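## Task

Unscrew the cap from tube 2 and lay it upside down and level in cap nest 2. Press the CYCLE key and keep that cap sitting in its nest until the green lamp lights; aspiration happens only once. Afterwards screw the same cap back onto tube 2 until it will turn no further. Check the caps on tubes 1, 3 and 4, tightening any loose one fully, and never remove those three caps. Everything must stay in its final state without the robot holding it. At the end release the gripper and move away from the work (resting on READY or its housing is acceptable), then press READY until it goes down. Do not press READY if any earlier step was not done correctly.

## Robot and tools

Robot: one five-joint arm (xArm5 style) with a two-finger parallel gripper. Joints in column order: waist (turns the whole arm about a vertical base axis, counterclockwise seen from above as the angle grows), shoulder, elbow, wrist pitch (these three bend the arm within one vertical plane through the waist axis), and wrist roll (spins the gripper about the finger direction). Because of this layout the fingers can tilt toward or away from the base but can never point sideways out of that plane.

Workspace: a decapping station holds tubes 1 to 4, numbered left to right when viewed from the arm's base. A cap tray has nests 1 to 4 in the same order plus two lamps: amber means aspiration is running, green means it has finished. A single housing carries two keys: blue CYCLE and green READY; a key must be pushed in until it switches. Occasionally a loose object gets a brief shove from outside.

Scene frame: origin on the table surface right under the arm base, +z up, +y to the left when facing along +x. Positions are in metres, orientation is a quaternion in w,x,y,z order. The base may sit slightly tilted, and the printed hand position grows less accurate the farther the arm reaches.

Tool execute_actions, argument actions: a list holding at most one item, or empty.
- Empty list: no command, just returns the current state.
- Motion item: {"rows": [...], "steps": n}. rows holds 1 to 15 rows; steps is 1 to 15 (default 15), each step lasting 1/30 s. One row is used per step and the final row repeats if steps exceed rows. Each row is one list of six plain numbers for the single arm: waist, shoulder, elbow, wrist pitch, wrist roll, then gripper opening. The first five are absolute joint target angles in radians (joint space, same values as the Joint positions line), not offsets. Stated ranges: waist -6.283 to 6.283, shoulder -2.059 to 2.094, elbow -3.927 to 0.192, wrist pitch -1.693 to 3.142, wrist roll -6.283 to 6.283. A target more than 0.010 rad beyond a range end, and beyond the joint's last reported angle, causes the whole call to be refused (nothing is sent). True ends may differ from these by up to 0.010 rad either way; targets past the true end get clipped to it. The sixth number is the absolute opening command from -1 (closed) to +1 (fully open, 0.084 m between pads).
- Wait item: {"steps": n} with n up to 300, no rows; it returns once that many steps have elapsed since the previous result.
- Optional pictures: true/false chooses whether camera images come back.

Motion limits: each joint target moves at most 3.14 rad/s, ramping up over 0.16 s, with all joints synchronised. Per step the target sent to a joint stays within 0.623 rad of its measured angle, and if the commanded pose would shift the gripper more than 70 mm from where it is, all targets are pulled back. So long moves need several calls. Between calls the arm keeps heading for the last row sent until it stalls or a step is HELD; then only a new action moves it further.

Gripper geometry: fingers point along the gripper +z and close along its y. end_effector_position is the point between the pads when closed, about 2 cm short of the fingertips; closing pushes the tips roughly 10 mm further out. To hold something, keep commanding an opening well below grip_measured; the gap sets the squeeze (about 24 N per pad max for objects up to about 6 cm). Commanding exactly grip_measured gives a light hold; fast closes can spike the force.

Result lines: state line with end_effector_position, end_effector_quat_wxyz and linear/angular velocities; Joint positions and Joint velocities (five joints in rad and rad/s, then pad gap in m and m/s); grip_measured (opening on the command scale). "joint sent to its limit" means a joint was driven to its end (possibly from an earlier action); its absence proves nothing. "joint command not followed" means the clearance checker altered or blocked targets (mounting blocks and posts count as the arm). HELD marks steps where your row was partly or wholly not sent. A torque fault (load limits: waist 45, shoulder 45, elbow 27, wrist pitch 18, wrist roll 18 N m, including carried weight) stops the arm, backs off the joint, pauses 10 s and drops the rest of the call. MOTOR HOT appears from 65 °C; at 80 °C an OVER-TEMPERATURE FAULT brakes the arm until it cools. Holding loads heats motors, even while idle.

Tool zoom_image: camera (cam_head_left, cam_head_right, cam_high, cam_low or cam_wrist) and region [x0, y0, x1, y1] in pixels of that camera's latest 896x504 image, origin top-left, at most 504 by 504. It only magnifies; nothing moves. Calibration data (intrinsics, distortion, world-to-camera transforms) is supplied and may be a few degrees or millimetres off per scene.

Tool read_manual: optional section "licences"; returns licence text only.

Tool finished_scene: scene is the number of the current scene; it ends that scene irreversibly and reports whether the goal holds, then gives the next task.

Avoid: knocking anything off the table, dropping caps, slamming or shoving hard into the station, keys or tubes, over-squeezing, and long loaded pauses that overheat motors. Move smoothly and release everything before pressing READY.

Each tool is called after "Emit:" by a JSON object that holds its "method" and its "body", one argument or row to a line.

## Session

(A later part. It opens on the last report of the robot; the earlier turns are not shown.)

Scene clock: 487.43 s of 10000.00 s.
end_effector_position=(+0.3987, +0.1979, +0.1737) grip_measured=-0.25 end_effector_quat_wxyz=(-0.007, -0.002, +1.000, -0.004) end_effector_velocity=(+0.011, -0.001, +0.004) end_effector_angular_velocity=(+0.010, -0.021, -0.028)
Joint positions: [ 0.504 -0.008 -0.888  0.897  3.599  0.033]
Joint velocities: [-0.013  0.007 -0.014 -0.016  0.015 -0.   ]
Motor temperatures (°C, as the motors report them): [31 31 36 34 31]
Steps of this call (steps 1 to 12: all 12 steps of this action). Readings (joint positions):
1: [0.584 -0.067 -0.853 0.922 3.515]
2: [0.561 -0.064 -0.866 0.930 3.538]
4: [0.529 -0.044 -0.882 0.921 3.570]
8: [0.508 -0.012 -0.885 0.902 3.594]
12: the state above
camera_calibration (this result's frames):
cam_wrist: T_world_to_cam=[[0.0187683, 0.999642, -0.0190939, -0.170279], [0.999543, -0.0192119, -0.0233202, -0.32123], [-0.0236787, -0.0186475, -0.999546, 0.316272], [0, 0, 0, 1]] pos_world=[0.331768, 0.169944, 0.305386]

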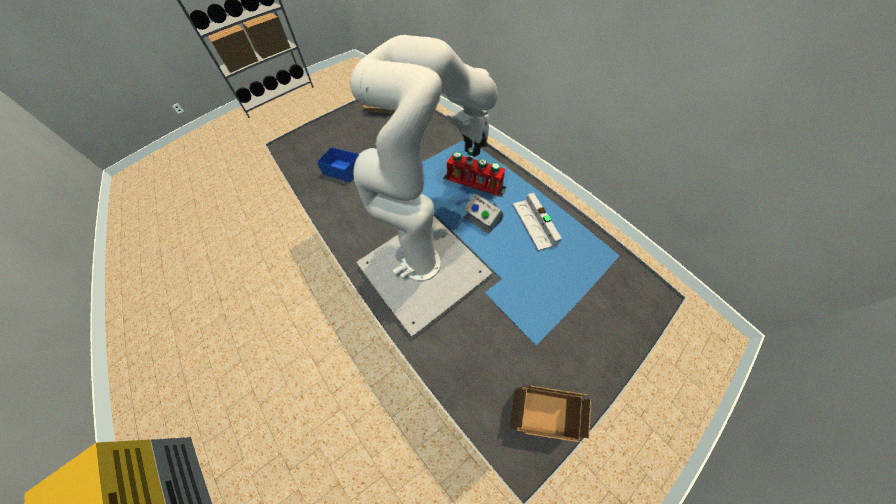

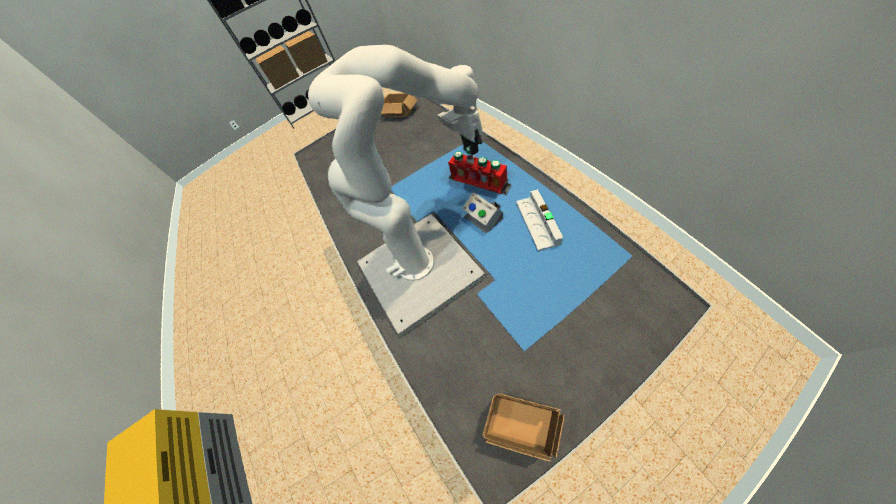

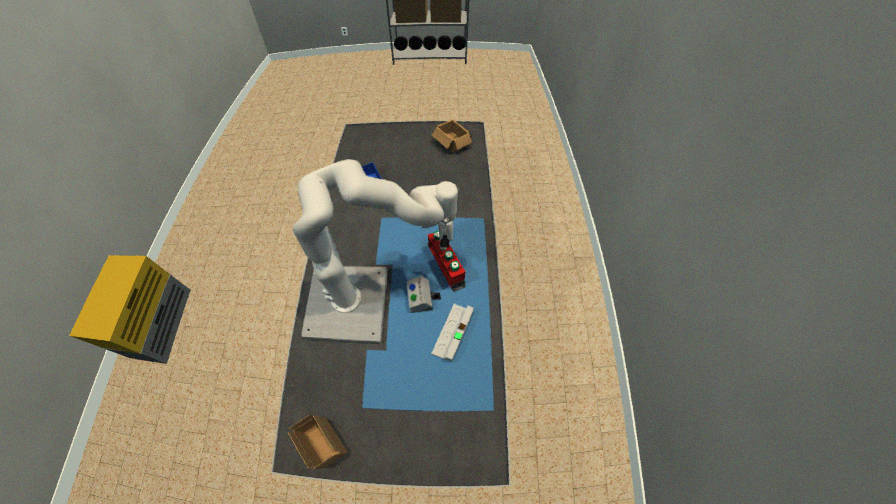

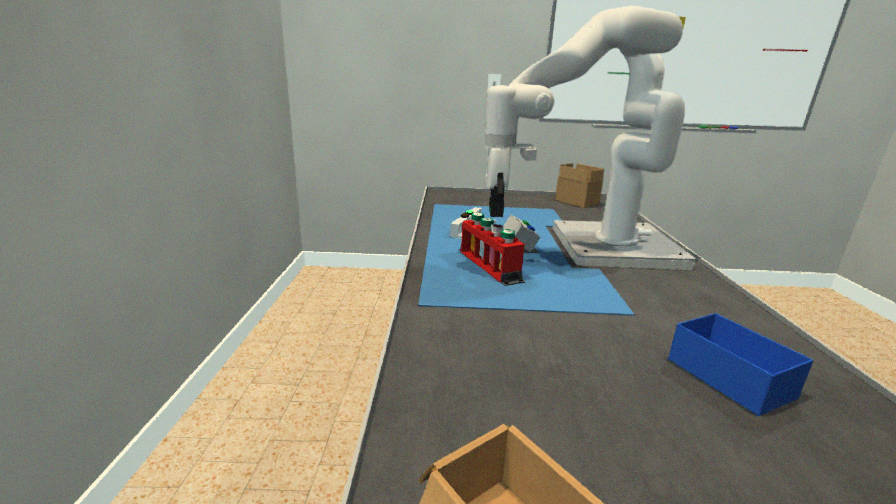

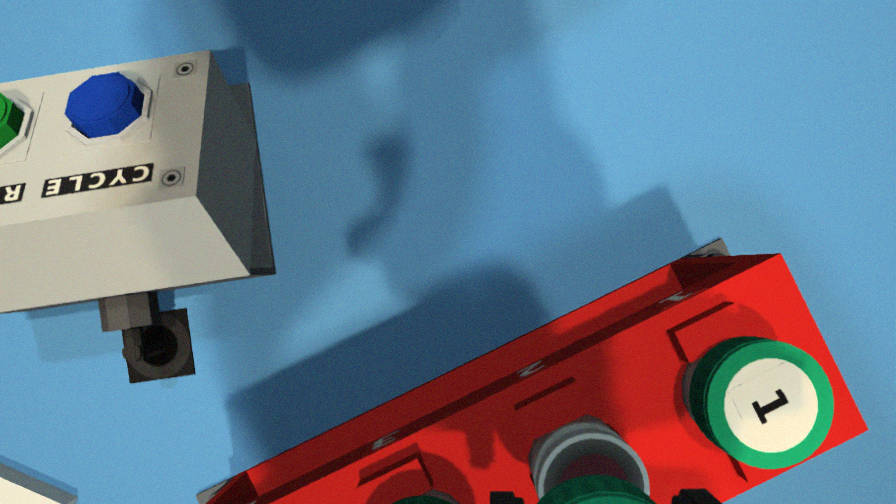

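Emit:
{"method": "execute_actions", "body": {
  "actions": [
    {"rows":[[0.502,0.02,-0.875,0.858,3.6,-0.6],[0.502,0.02,-0.875,0.858,3.6,-0.6],[0.502,0.02,-0.875,0.858,3.6,-0.6],[0.502,0.02,-0.875,0.858,3.6,-0.6],[0.502,0.04,-0.862,0.822,3.6,-0.6],[0.502,0.04,-0.862,0.822,3.6,-0.6],[0.502,0.04,-0.862,0.822,3.6,-0.6],[0.502,0.04,-0.862,0.822,3.6,-0.6],[0.502,0.055,-0.855,0.80,3.6,-0.6]],"steps":15}
  ]
}}

Emit:
{"method": "zoom_image", "body": {
  "camera": "cam_low",
  "region": [460,190,540,250]
}}

Emit:
{"method": "zoom_image", "body": {
  "camera": "cam_head_right",
  "region": [440,130,520,190]
}}

Scene clock: 495.87 s of 10000.00 s.
end_effector_position=(+0.4013, +0.1982, +0.1436) grip_measured=-0.25 end_effector_quat_wxyz=(-0.006, -0.000, +1.000, -0.003) end_effector_velocity=(+0.004, +0.003, -0.014) end_effector_angular_velocity=(+0.008, -0.015, +0.003)
Joint positions: [ 0.502  0.05  -0.859  0.806  3.6    0.033]
Joint velocities: [ 0.001  0.03   0.013 -0.06  -0.001  0.   ]
Motor temperatures (°C, as the motors report them): [31 31 36 33 31]
Steps of this call (steps 1 to 15: the robot went on to your last target; steps 16 to 238: nothing new was sent; steps 239 to 253: all 15 steps of this action). Readings (joint positions):
239: [0.502 -0.007 -0.889 0.896 3.600]
240: [0.502 -0.006 -0.888 0.893 3.600]
242: [0.502 0.004 -0.884 0.878 3.600]
246: [0.502 0.026 -0.870 0.846 3.600]
253: the state above
camera_calibration (this result's frames):
cam_wrist: T_world_to_cam=[[0.02225, 0.999605, -0.0171522, -0.172819], [0.999555, -0.0225831, -0.0194814, -0.324472], [-0.019861, -0.0167111, -0.999663, 0.284312], [0, 0, 0, 1]] pos_world=[0.33382, 0.170174, 0.27493]

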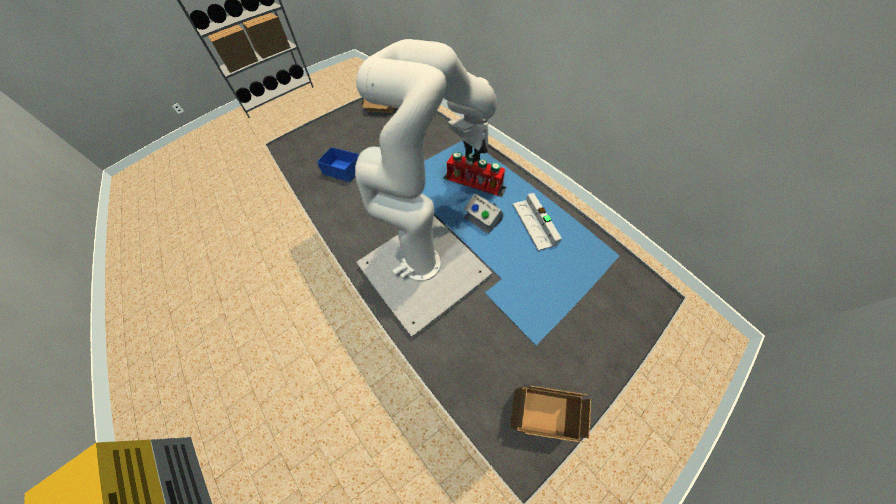

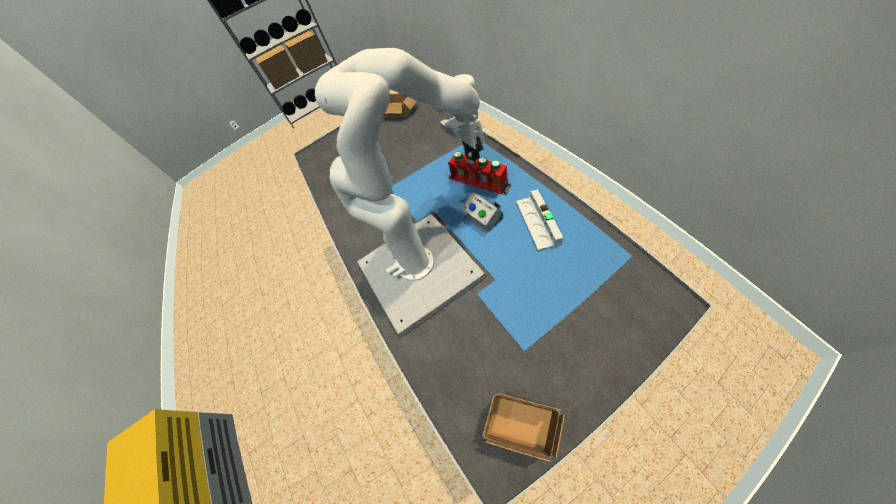

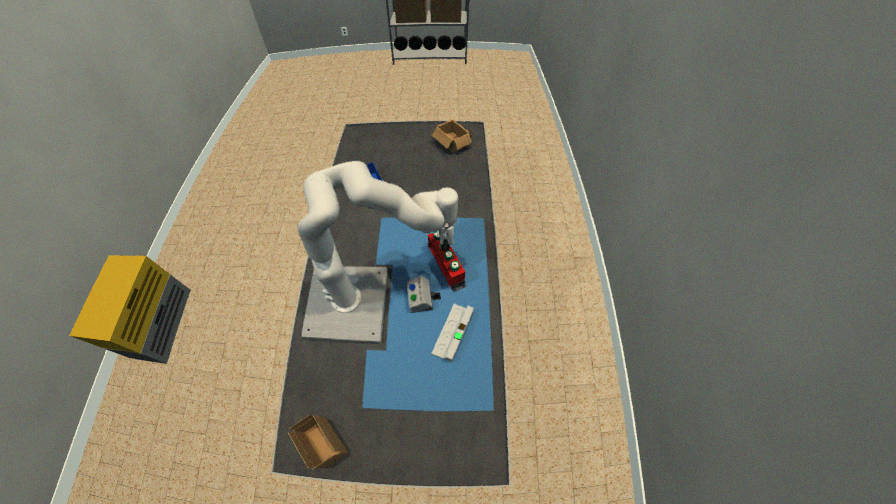

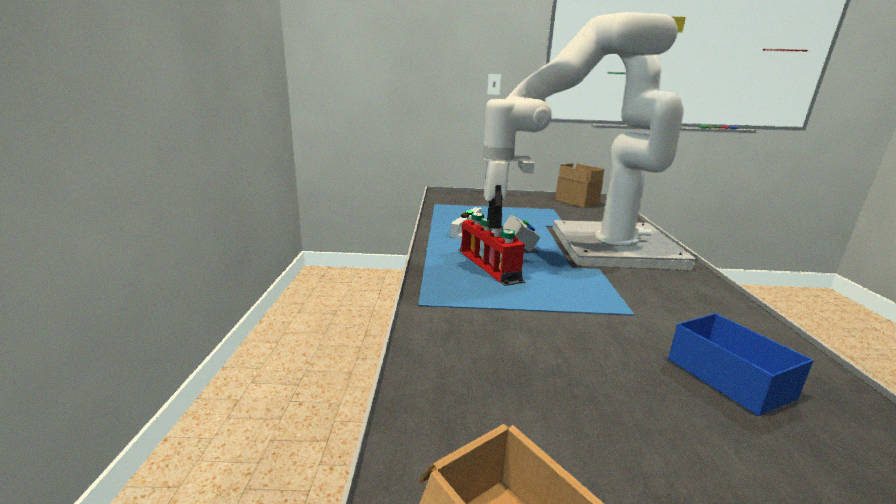

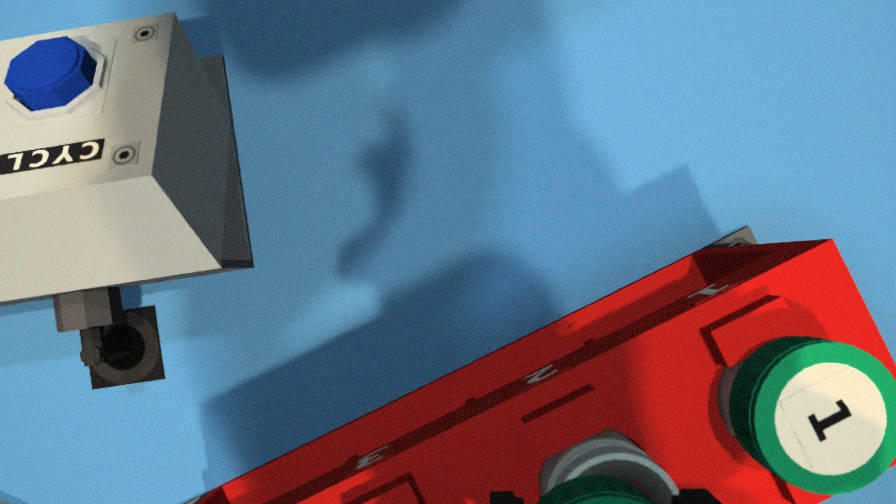

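Region (460, 190, 540, 250) of cam_low's 896x504 image, scaled by 6.300, with more detail than that image has; it fills the top 378 rows of this view, and the rest is white.

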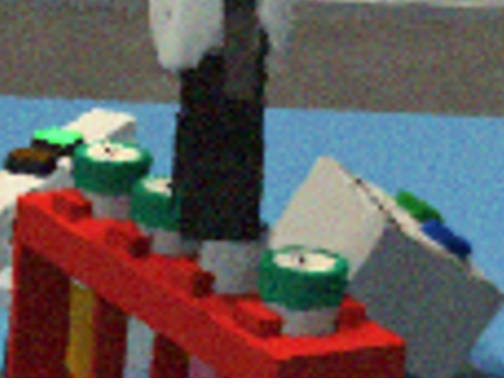

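Region (440, 130, 520, 190) of cam_head_right's 896x504 image, scaled by 6.300, with more detail than that image has; it fills the top 378 rows of this view, and the rest is white.

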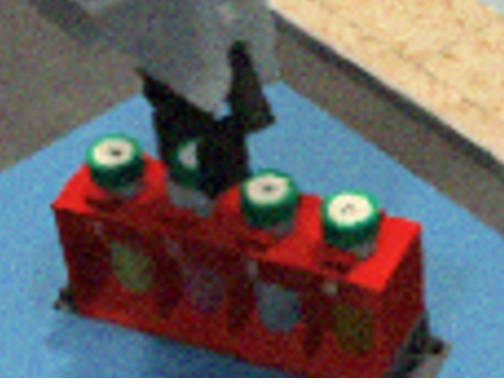

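Emit:
{"method": "execute_actions", "body": {
  "actions": [
    {"rows":[[0.502,0.04,-0.846,0.806,3.6,-0.6],[0.502,0.04,-0.846,0.806,3.6,-0.6],[0.502,0.04,-0.846,0.806,3.6,-0.6],[0.502,0.04,-0.846,0.806,3.6,-0.6],[0.502,0.052,-0.841,0.789,3.6,-0.6],[0.502,0.052,-0.841,0.789,3.6,-0.6],[0.502,0.052,-0.841,0.789,3.6,-0.6],[0.502,0.052,-0.841,0.789,3.6,-0.6],[0.502,0.062,-0.837,0.775,3.6,-0.6]],"steps":15}
  ]
}}

Scene clock: 504.53 s of 10000.00 s.
end_effector_position=(+0.4019, +0.1983, +0.1404) grip_measured=-0.24 end_effector_quat_wxyz=(-0.001, -0.000, +1.000, -0.000) end_effector_velocity=(+0.009, +0.003, -0.001) end_effector_angular_velocity=(+0.019, -0.038, -0.006)
Joint positions: [ 0.502  0.051 -0.847  0.782  3.599  0.033]
Joint velocities: [-0.004  0.005  0.007 -0.054  0.002 -0.   ]
Motor temperatures (°C, as the motors report them): [31 31 35 33 31]
Steps of this call (steps 1 to 15: the robot went on to your last target; steps 16 to 245: nothing new was sent; steps 246 to 260: all 15 steps of this action). Readings (joint positions):
246: [0.502 0.055 -0.858 0.800 3.600]
247: [0.502 0.054 -0.857 0.800 3.600]
249: [0.502 0.050 -0.853 0.799 3.600]
253: [0.502 0.049 -0.849 0.794 3.600]
260: the state above
camera_calibration (this result's frames):
cam_wrist: T_world_to_cam=[[0.0222883, 0.999675, -0.0123357, -0.173693], [0.999696, -0.0224151, -0.0102444, -0.326477], [-0.0105175, -0.0121036, -0.999871, 0.276476], [0, 0, 0, 1]] pos_world=[0.333157, 0.169665, 0.270954]

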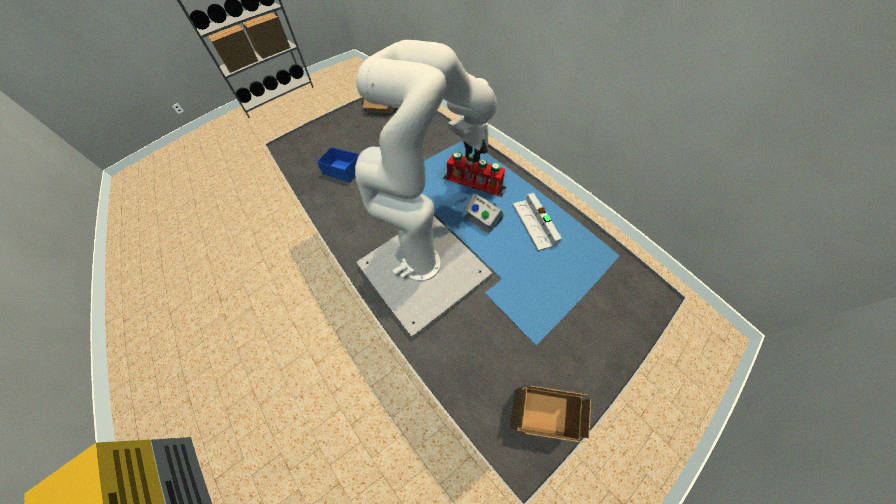

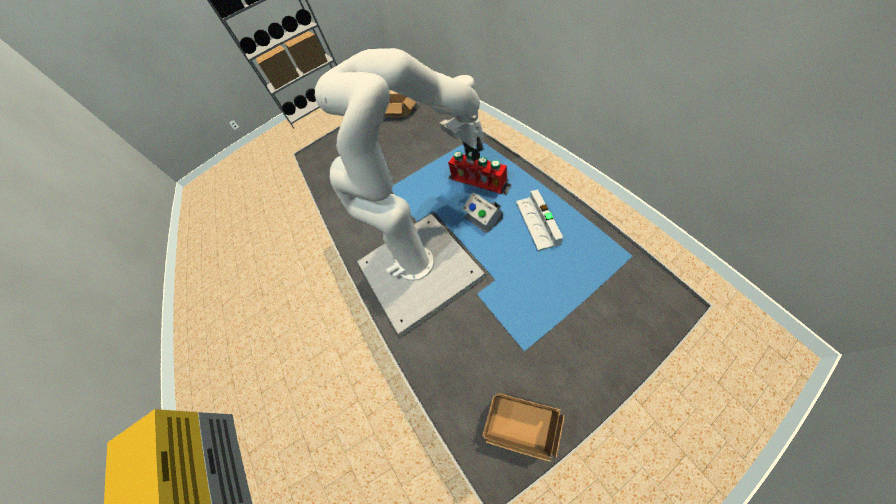

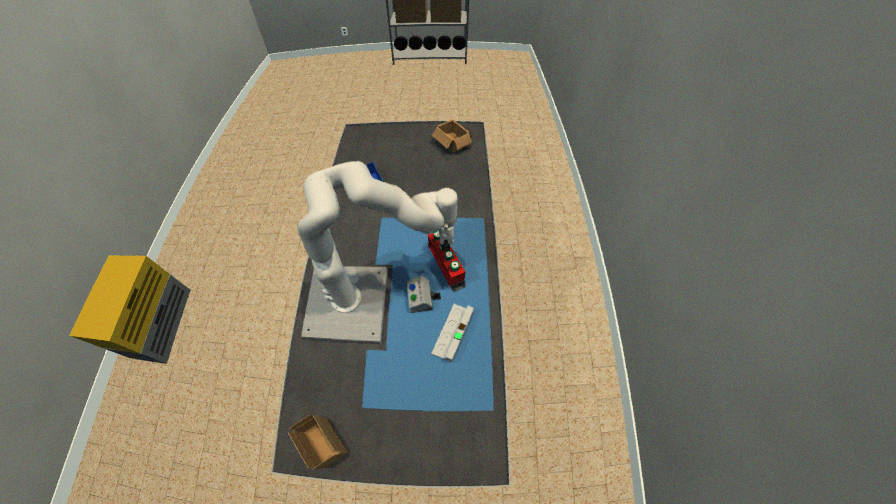

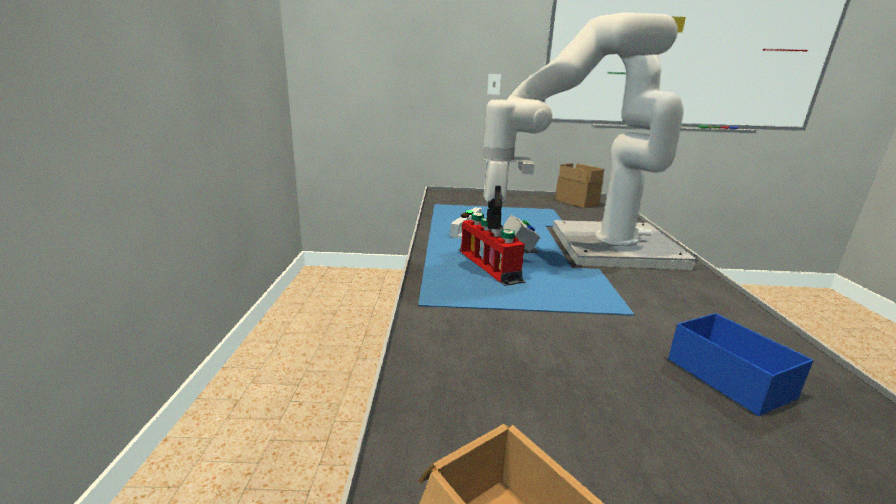

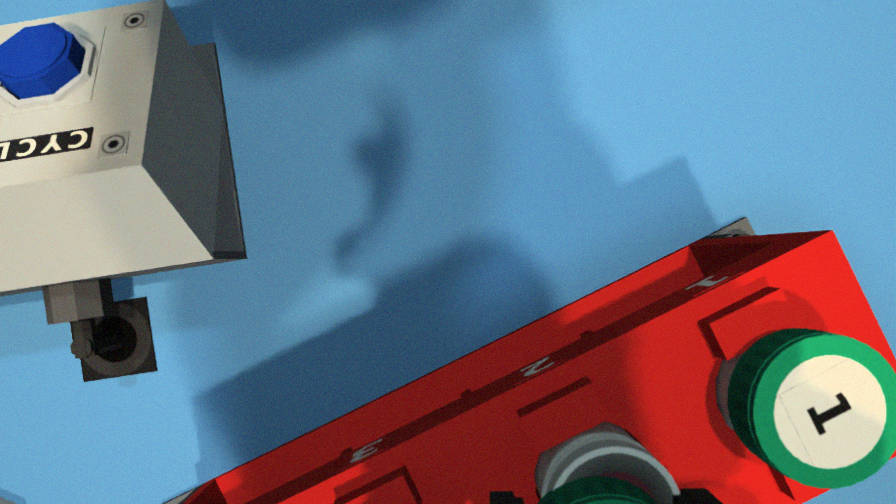

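Emit:
{"method": "execute_actions", "body": {
  "actions": [
    {"rows":[[0.502,0.02,-0.86,0.84,3.6,-0.6],[0.502,0.02,-0.86,0.84,3.6,-0.6],[0.502,0.02,-0.86,0.84,3.6,-0.6],[0.502,0.02,-0.86,0.84,3.6,-0.6],[0.502,0.02,-0.86,0.84,3.6,-0.6],[0.508,0.02,-0.84,0.82,3.6,-0.6]],"steps":15}
  ]
}}

Scene clock: 509.97 s of 10000.00 s.
end_effector_position=(+0.3923, +0.1964, +0.1466) grip_measured=-0.25 end_effector_quat_wxyz=(-0.010, -0.003, +1.000, -0.005) end_effector_velocity=(+0.010, +0.007, +0.013) end_effector_angular_velocity=(+0.020, -0.039, +0.004)
Joint positions: [ 0.508  0.023 -0.838  0.821  3.6    0.033]
Joint velocities: [ 0.004 -0.017 -0.013 -0.013 -0.    -0.   ]
Motor temperatures (°C, as the motors report them): [31 31 35 33 31]
Steps of this call (steps 1 to 15: the robot went on to your last target; steps 16 to 148: nothing new was sent; steps 149 to 163: all 15 steps of this action). Readings (joint positions):
149: [0.502 0.051 -0.846 0.775 3.600]
150: [0.502 0.050 -0.846 0.778 3.600]
152: [0.503 0.044 -0.848 0.798 3.601]
156: [0.504 0.030 -0.843 0.827 3.600]
163: the state above
camera_calibration (this result's frames):
cam_wrist: T_world_to_cam=[[0.0165544, 0.999631, -0.0215142, -0.167952], [0.99946, -0.0171547, -0.0280264, -0.315142], [-0.0283852, -0.0210386, -0.999376, 0.291307], [0, 0, 0, 1]] pos_world=[0.326021, 0.168613, 0.278679]

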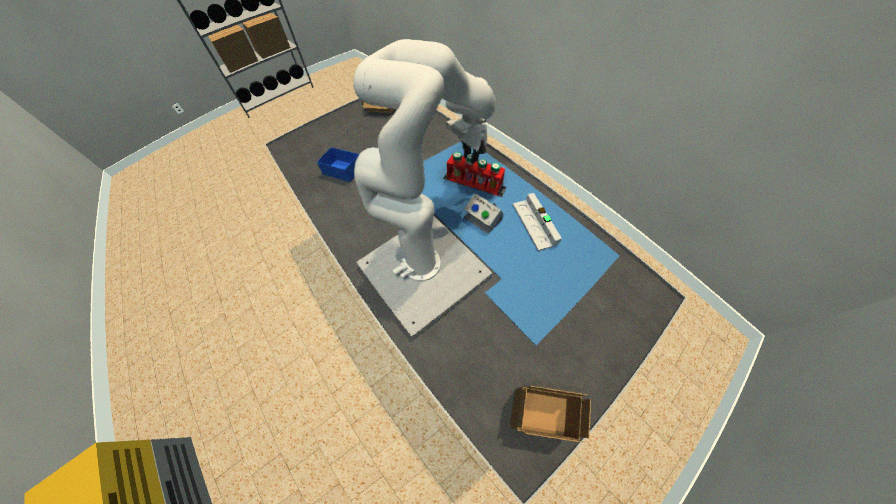

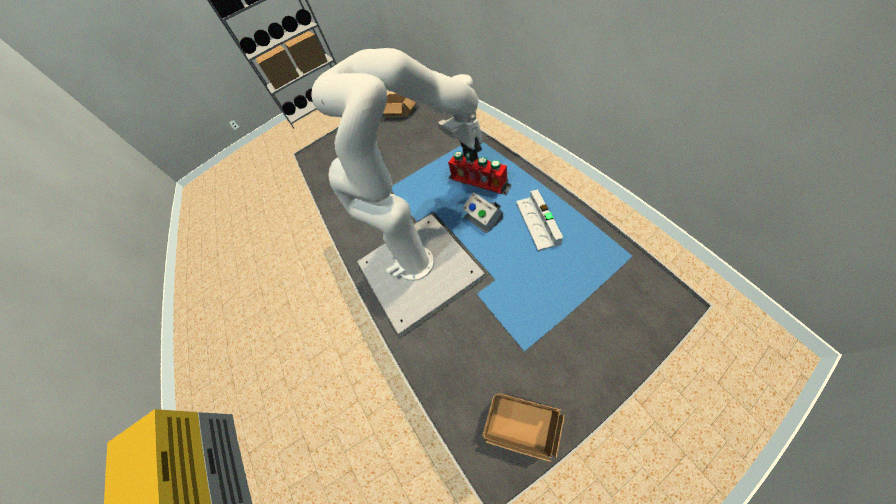

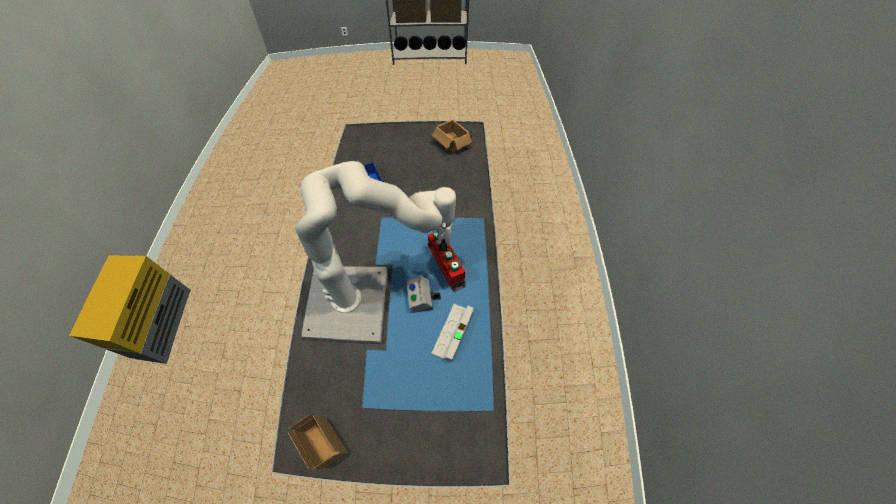

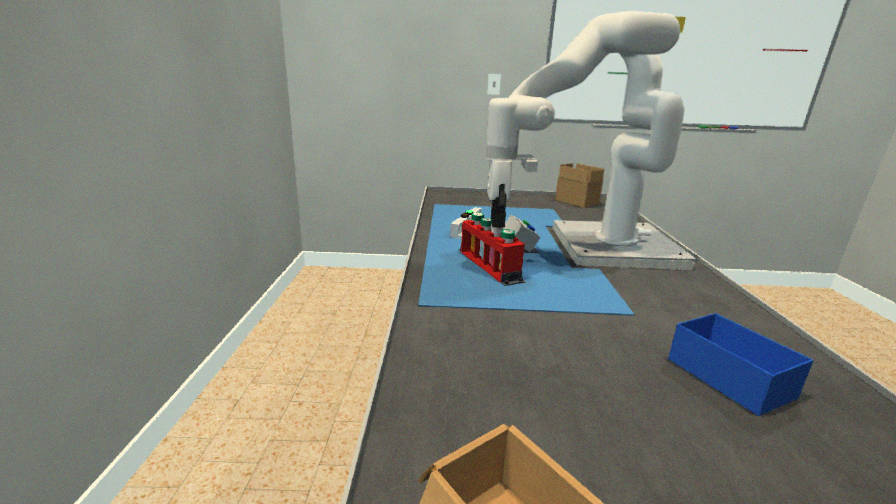

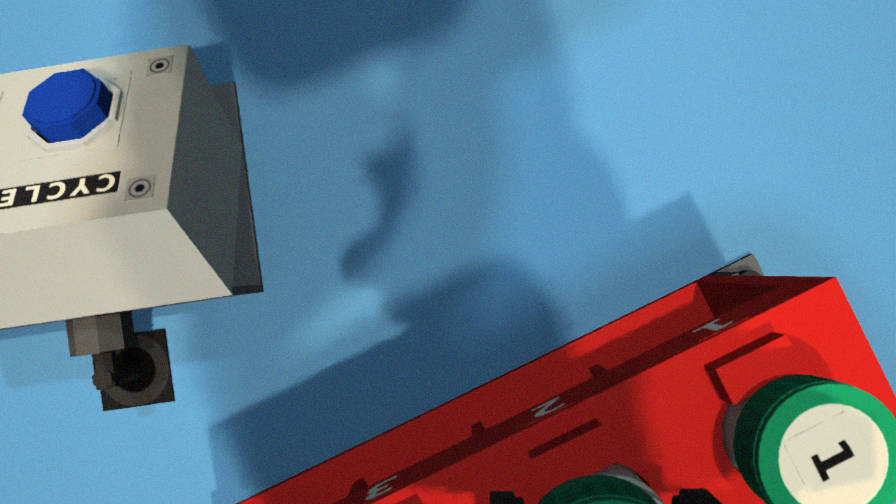

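Emit:
{"method": "execute_actions", "body": {
  "actions": [
    {"rows":[[0.509,0.032,-0.835,0.803,3.6,-0.6],[0.509,0.032,-0.835,0.803,3.6,-0.6],[0.509,0.032,-0.835,0.803,3.6,-0.6],[0.509,0.032,-0.835,0.803,3.6,-0.6],[0.509,0.044,-0.83,0.786,3.6,-0.6],[0.509,0.044,-0.83,0.786,3.6,-0.6],[0.509,0.044,-0.83,0.786,3.6,-0.6],[0.509,0.044,-0.83,0.786,3.6,-0.6],[0.509,0.054,-0.826,0.772,3.6,-0.6]],"steps":15}
  ]
}}

Scene clock: 513.30 s of 10000.00 s.
end_effector_position=(+0.3968, +0.2004, +0.1360) grip_measured=-0.24 end_effector_quat_wxyz=(-0.002, -0.005, +1.000, -0.001) end_effector_velocity=(-0.019, -0.001, -0.043) end_effector_angular_velocity=(-0.027, +0.055, +0.014)
Joint positions: [ 0.511  0.05  -0.832  0.77   3.6    0.033]
Joint velocities: [ 0.017  0.07   0.043 -0.051  0.002  0.001]
Motor temperatures (°C, as the motors report them): [31 31 35 33 31]
Steps of this call (steps 1 to 15: the robot went on to your last target; steps 16 to 85: nothing new was sent; steps 86 to 100: all 15 steps of this action). Readings (joint positions):
86: [0.508 0.020 -0.840 0.820 3.600]
87: [0.508 0.021 -0.840 0.818 3.600]
89: [0.508 0.025 -0.838 0.812 3.600]
93: [0.509 0.034 -0.836 0.797 3.600]
100: the state above
camera_calibration (this result's frames):
cam_wrist: T_world_to_cam=[[0.0136965, 0.999816, -0.0134445, -0.172228], [0.999823, -0.0138672, -0.0126843, -0.322793], [-0.0128684, -0.0132684, -0.999829, 0.273214], [0, 0, 0, 1]] pos_world=[0.328611, 0.171345, 0.266758]

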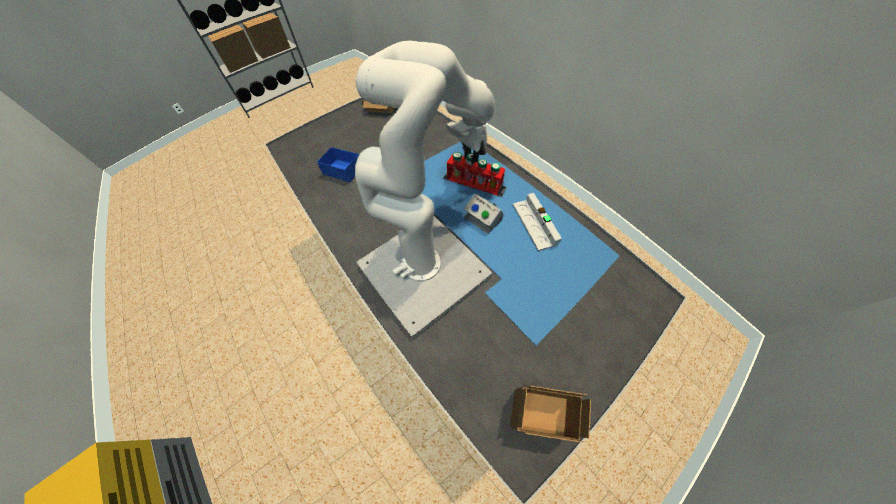

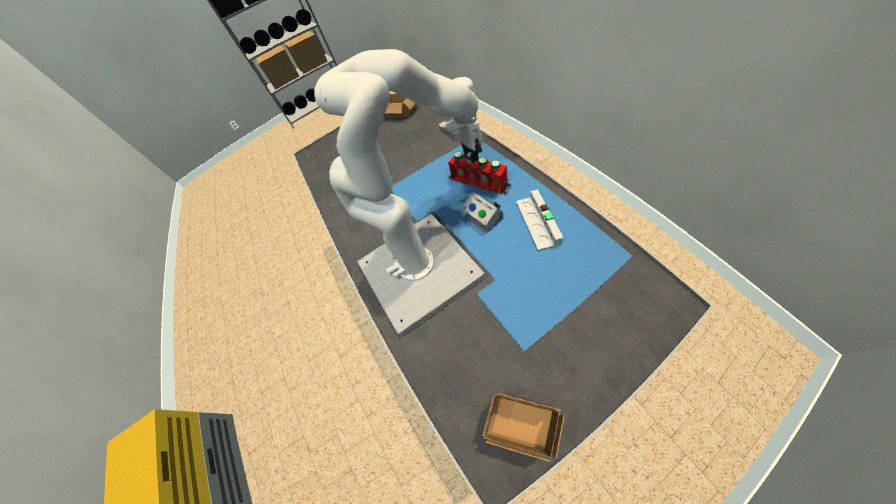

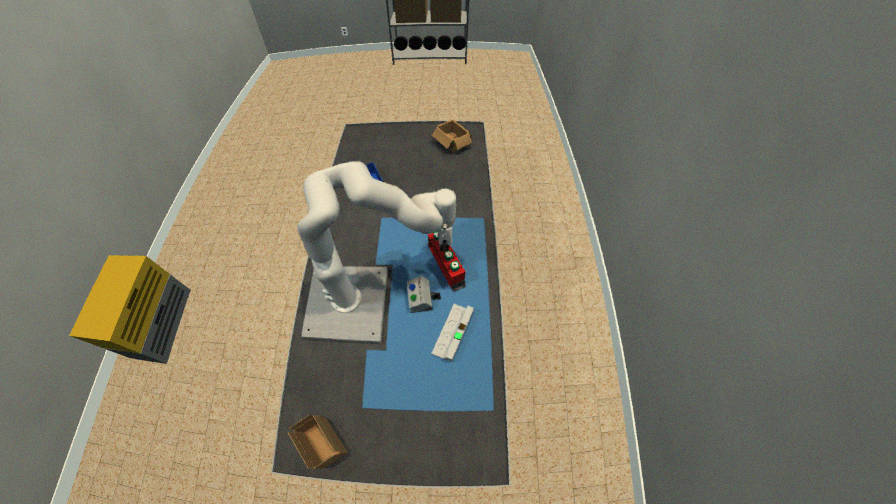

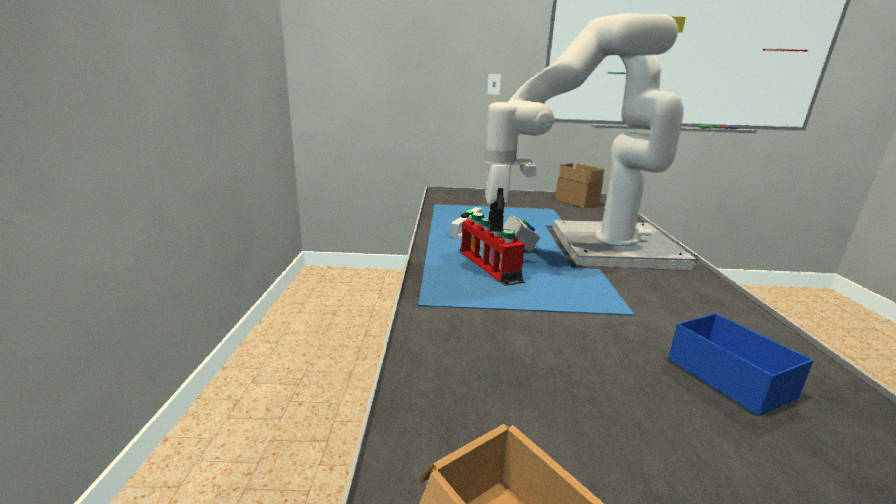

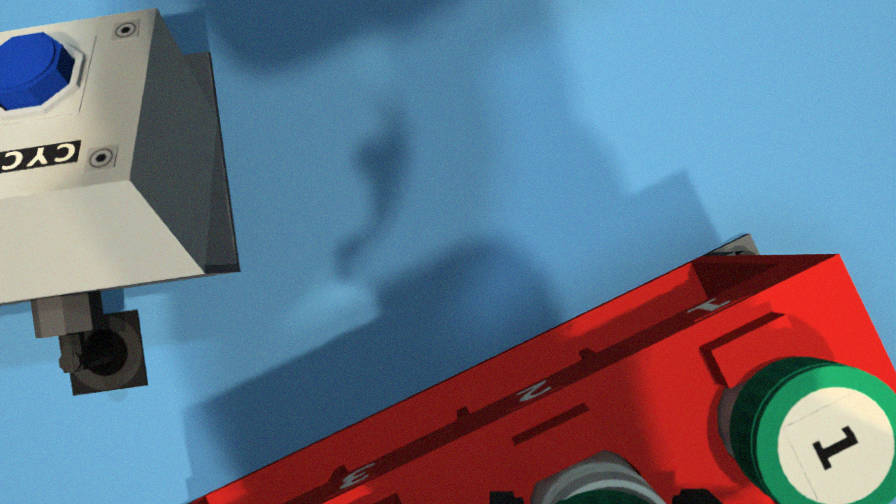

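Emit:
{"method": "execute_actions", "body": {
  "actions": [
    {"rows":[[0.509,0.054,-0.826,0.772,3.6,-0.6],[0.509,0.054,-0.826,0.772,3.6,-0.6],[0.509,0.054,-0.826,0.772,3.6,-0.6],[0.509,0.054,-0.826,0.772,3.6,-0.3],[0.509,0.054,-0.826,0.772,3.6,-0.1],[0.509,0.054,-0.826,0.772,3.6,0.2],[0.509,0.054,-0.826,0.772,3.6,0.6],[0.509,0.054,-0.826,0.772,3.6,0.6],[0.509,0.054,-0.826,0.772,3.6,0.6],[0.502,-0.007,-0.889,0.896,3.6,0.6]],"steps":15}
  ],
  "pictures": false
}}

Emit:
{"method": "execute_actions", "body": {
  "actions": [
    {"rows":[[0.55,-0.1,-0.9,1.05,4.3,0.6]],"steps":15}
  ]
}}

Scene clock: 518.70 s of 10000.00 s.
end_effector_position=(+0.3924, +0.1921, +0.1518) grip_measured=+0.56 end_effector_quat_wxyz=(-0.018, +0.002, +1.000, -0.009) end_effector_velocity=(+0.211, +0.058, +0.348) end_effector_angular_velocity=(+0.266, -0.544, -0.077)
Joint positions: [ 0.499  0.02  -0.856  0.86   3.6    0.067]
Joint velocities: [-0.093 -0.373 -0.565  0.332 -0.016  0.138]
Motor temperatures (°C, as the motors report them): [31 31 35 33 31]
Steps of this call (steps 1 to 15: the robot went on to your last target; steps 16 to 147: nothing new was sent; steps 148 to 162: all 15 steps of this action). Readings (joint positions):
148: [0.510 0.054 -0.831 0.770 3.600]
149: [0.510 0.054 -0.831 0.770 3.600]
151: [0.510 0.054 -0.831 0.770 3.600]
155: [0.509 0.057 -0.823 0.774 3.600]
162: the state above

Scene clock: 519.20 s of 10000.00 s.
end_effector_position=(+0.3695, +0.2040, +0.2068) grip_measured=+0.59 end_effector_quat_wxyz=(-0.022, +0.308, +0.951, -0.023) end_effector_velocity=(-0.018, -0.003, +0.004) end_effector_angular_velocity=(-0.043, +0.033, -0.326)
Joint positions: [ 0.548 -0.097 -0.9    1.045  4.273  0.069]
Joint velocities: [ 0.016 -0.024  0.006  0.068  0.342 -0.   ]
Motor temperatures (°C, as the motors report them): [31 31 35 33 31]
Steps of this call (steps 1 to 15: all 15 steps of this action). Readings (joint positions):
1: [0.497 0.008 -0.873 0.870 3.600]
2: [0.496 -0.000 -0.884 0.878 3.604]
4: [0.500 -0.012 -0.890 0.900 3.647]
8: [0.524 -0.054 -0.894 0.974 3.923]
15: the state above
camera_calibration (this result's frames):
cam_wrist: T_world_to_cam=[[0.602046, 0.795471, -0.0690404, -0.338722], [0.795429, -0.605042, -0.0348938, -0.0938061], [-0.0695294, -0.033909, -0.997003, 0.368272], [0, 0, 0, 1]] pos_world=[0.304148, 0.225175, 0.34051]

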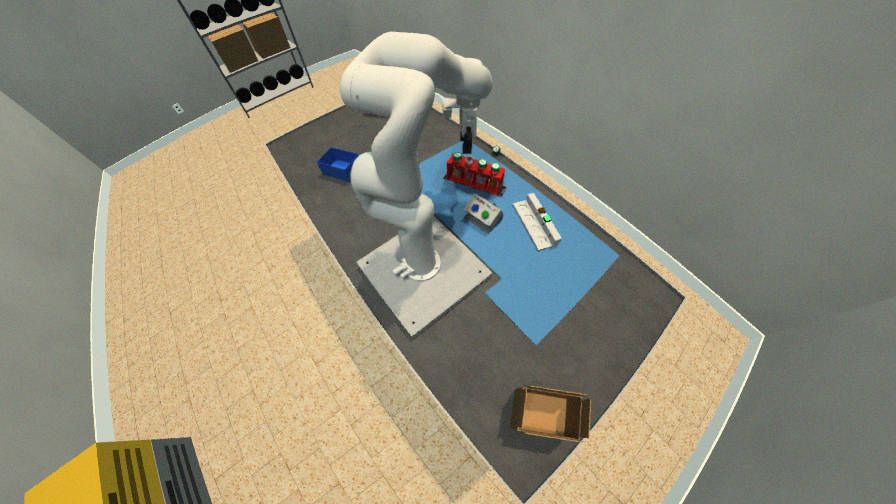

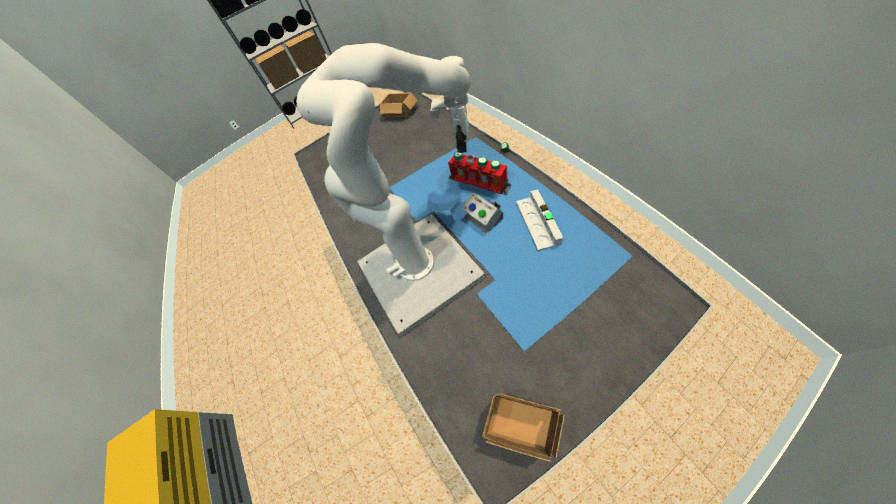

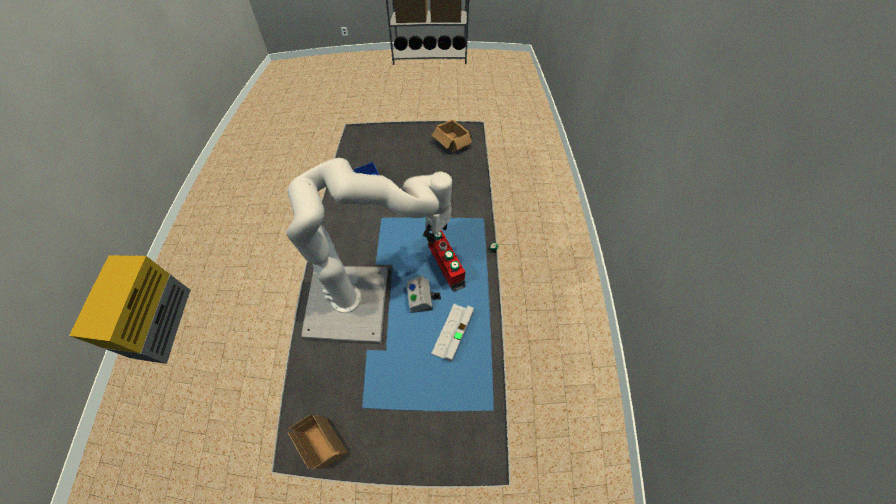

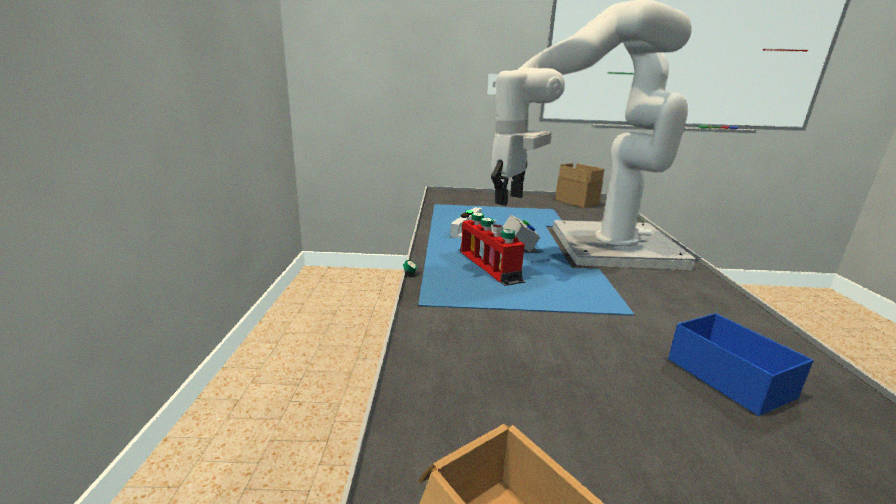

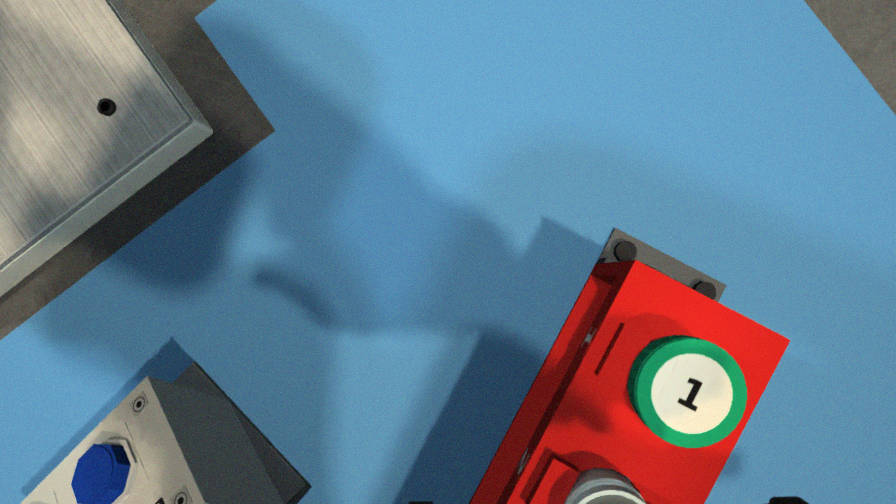

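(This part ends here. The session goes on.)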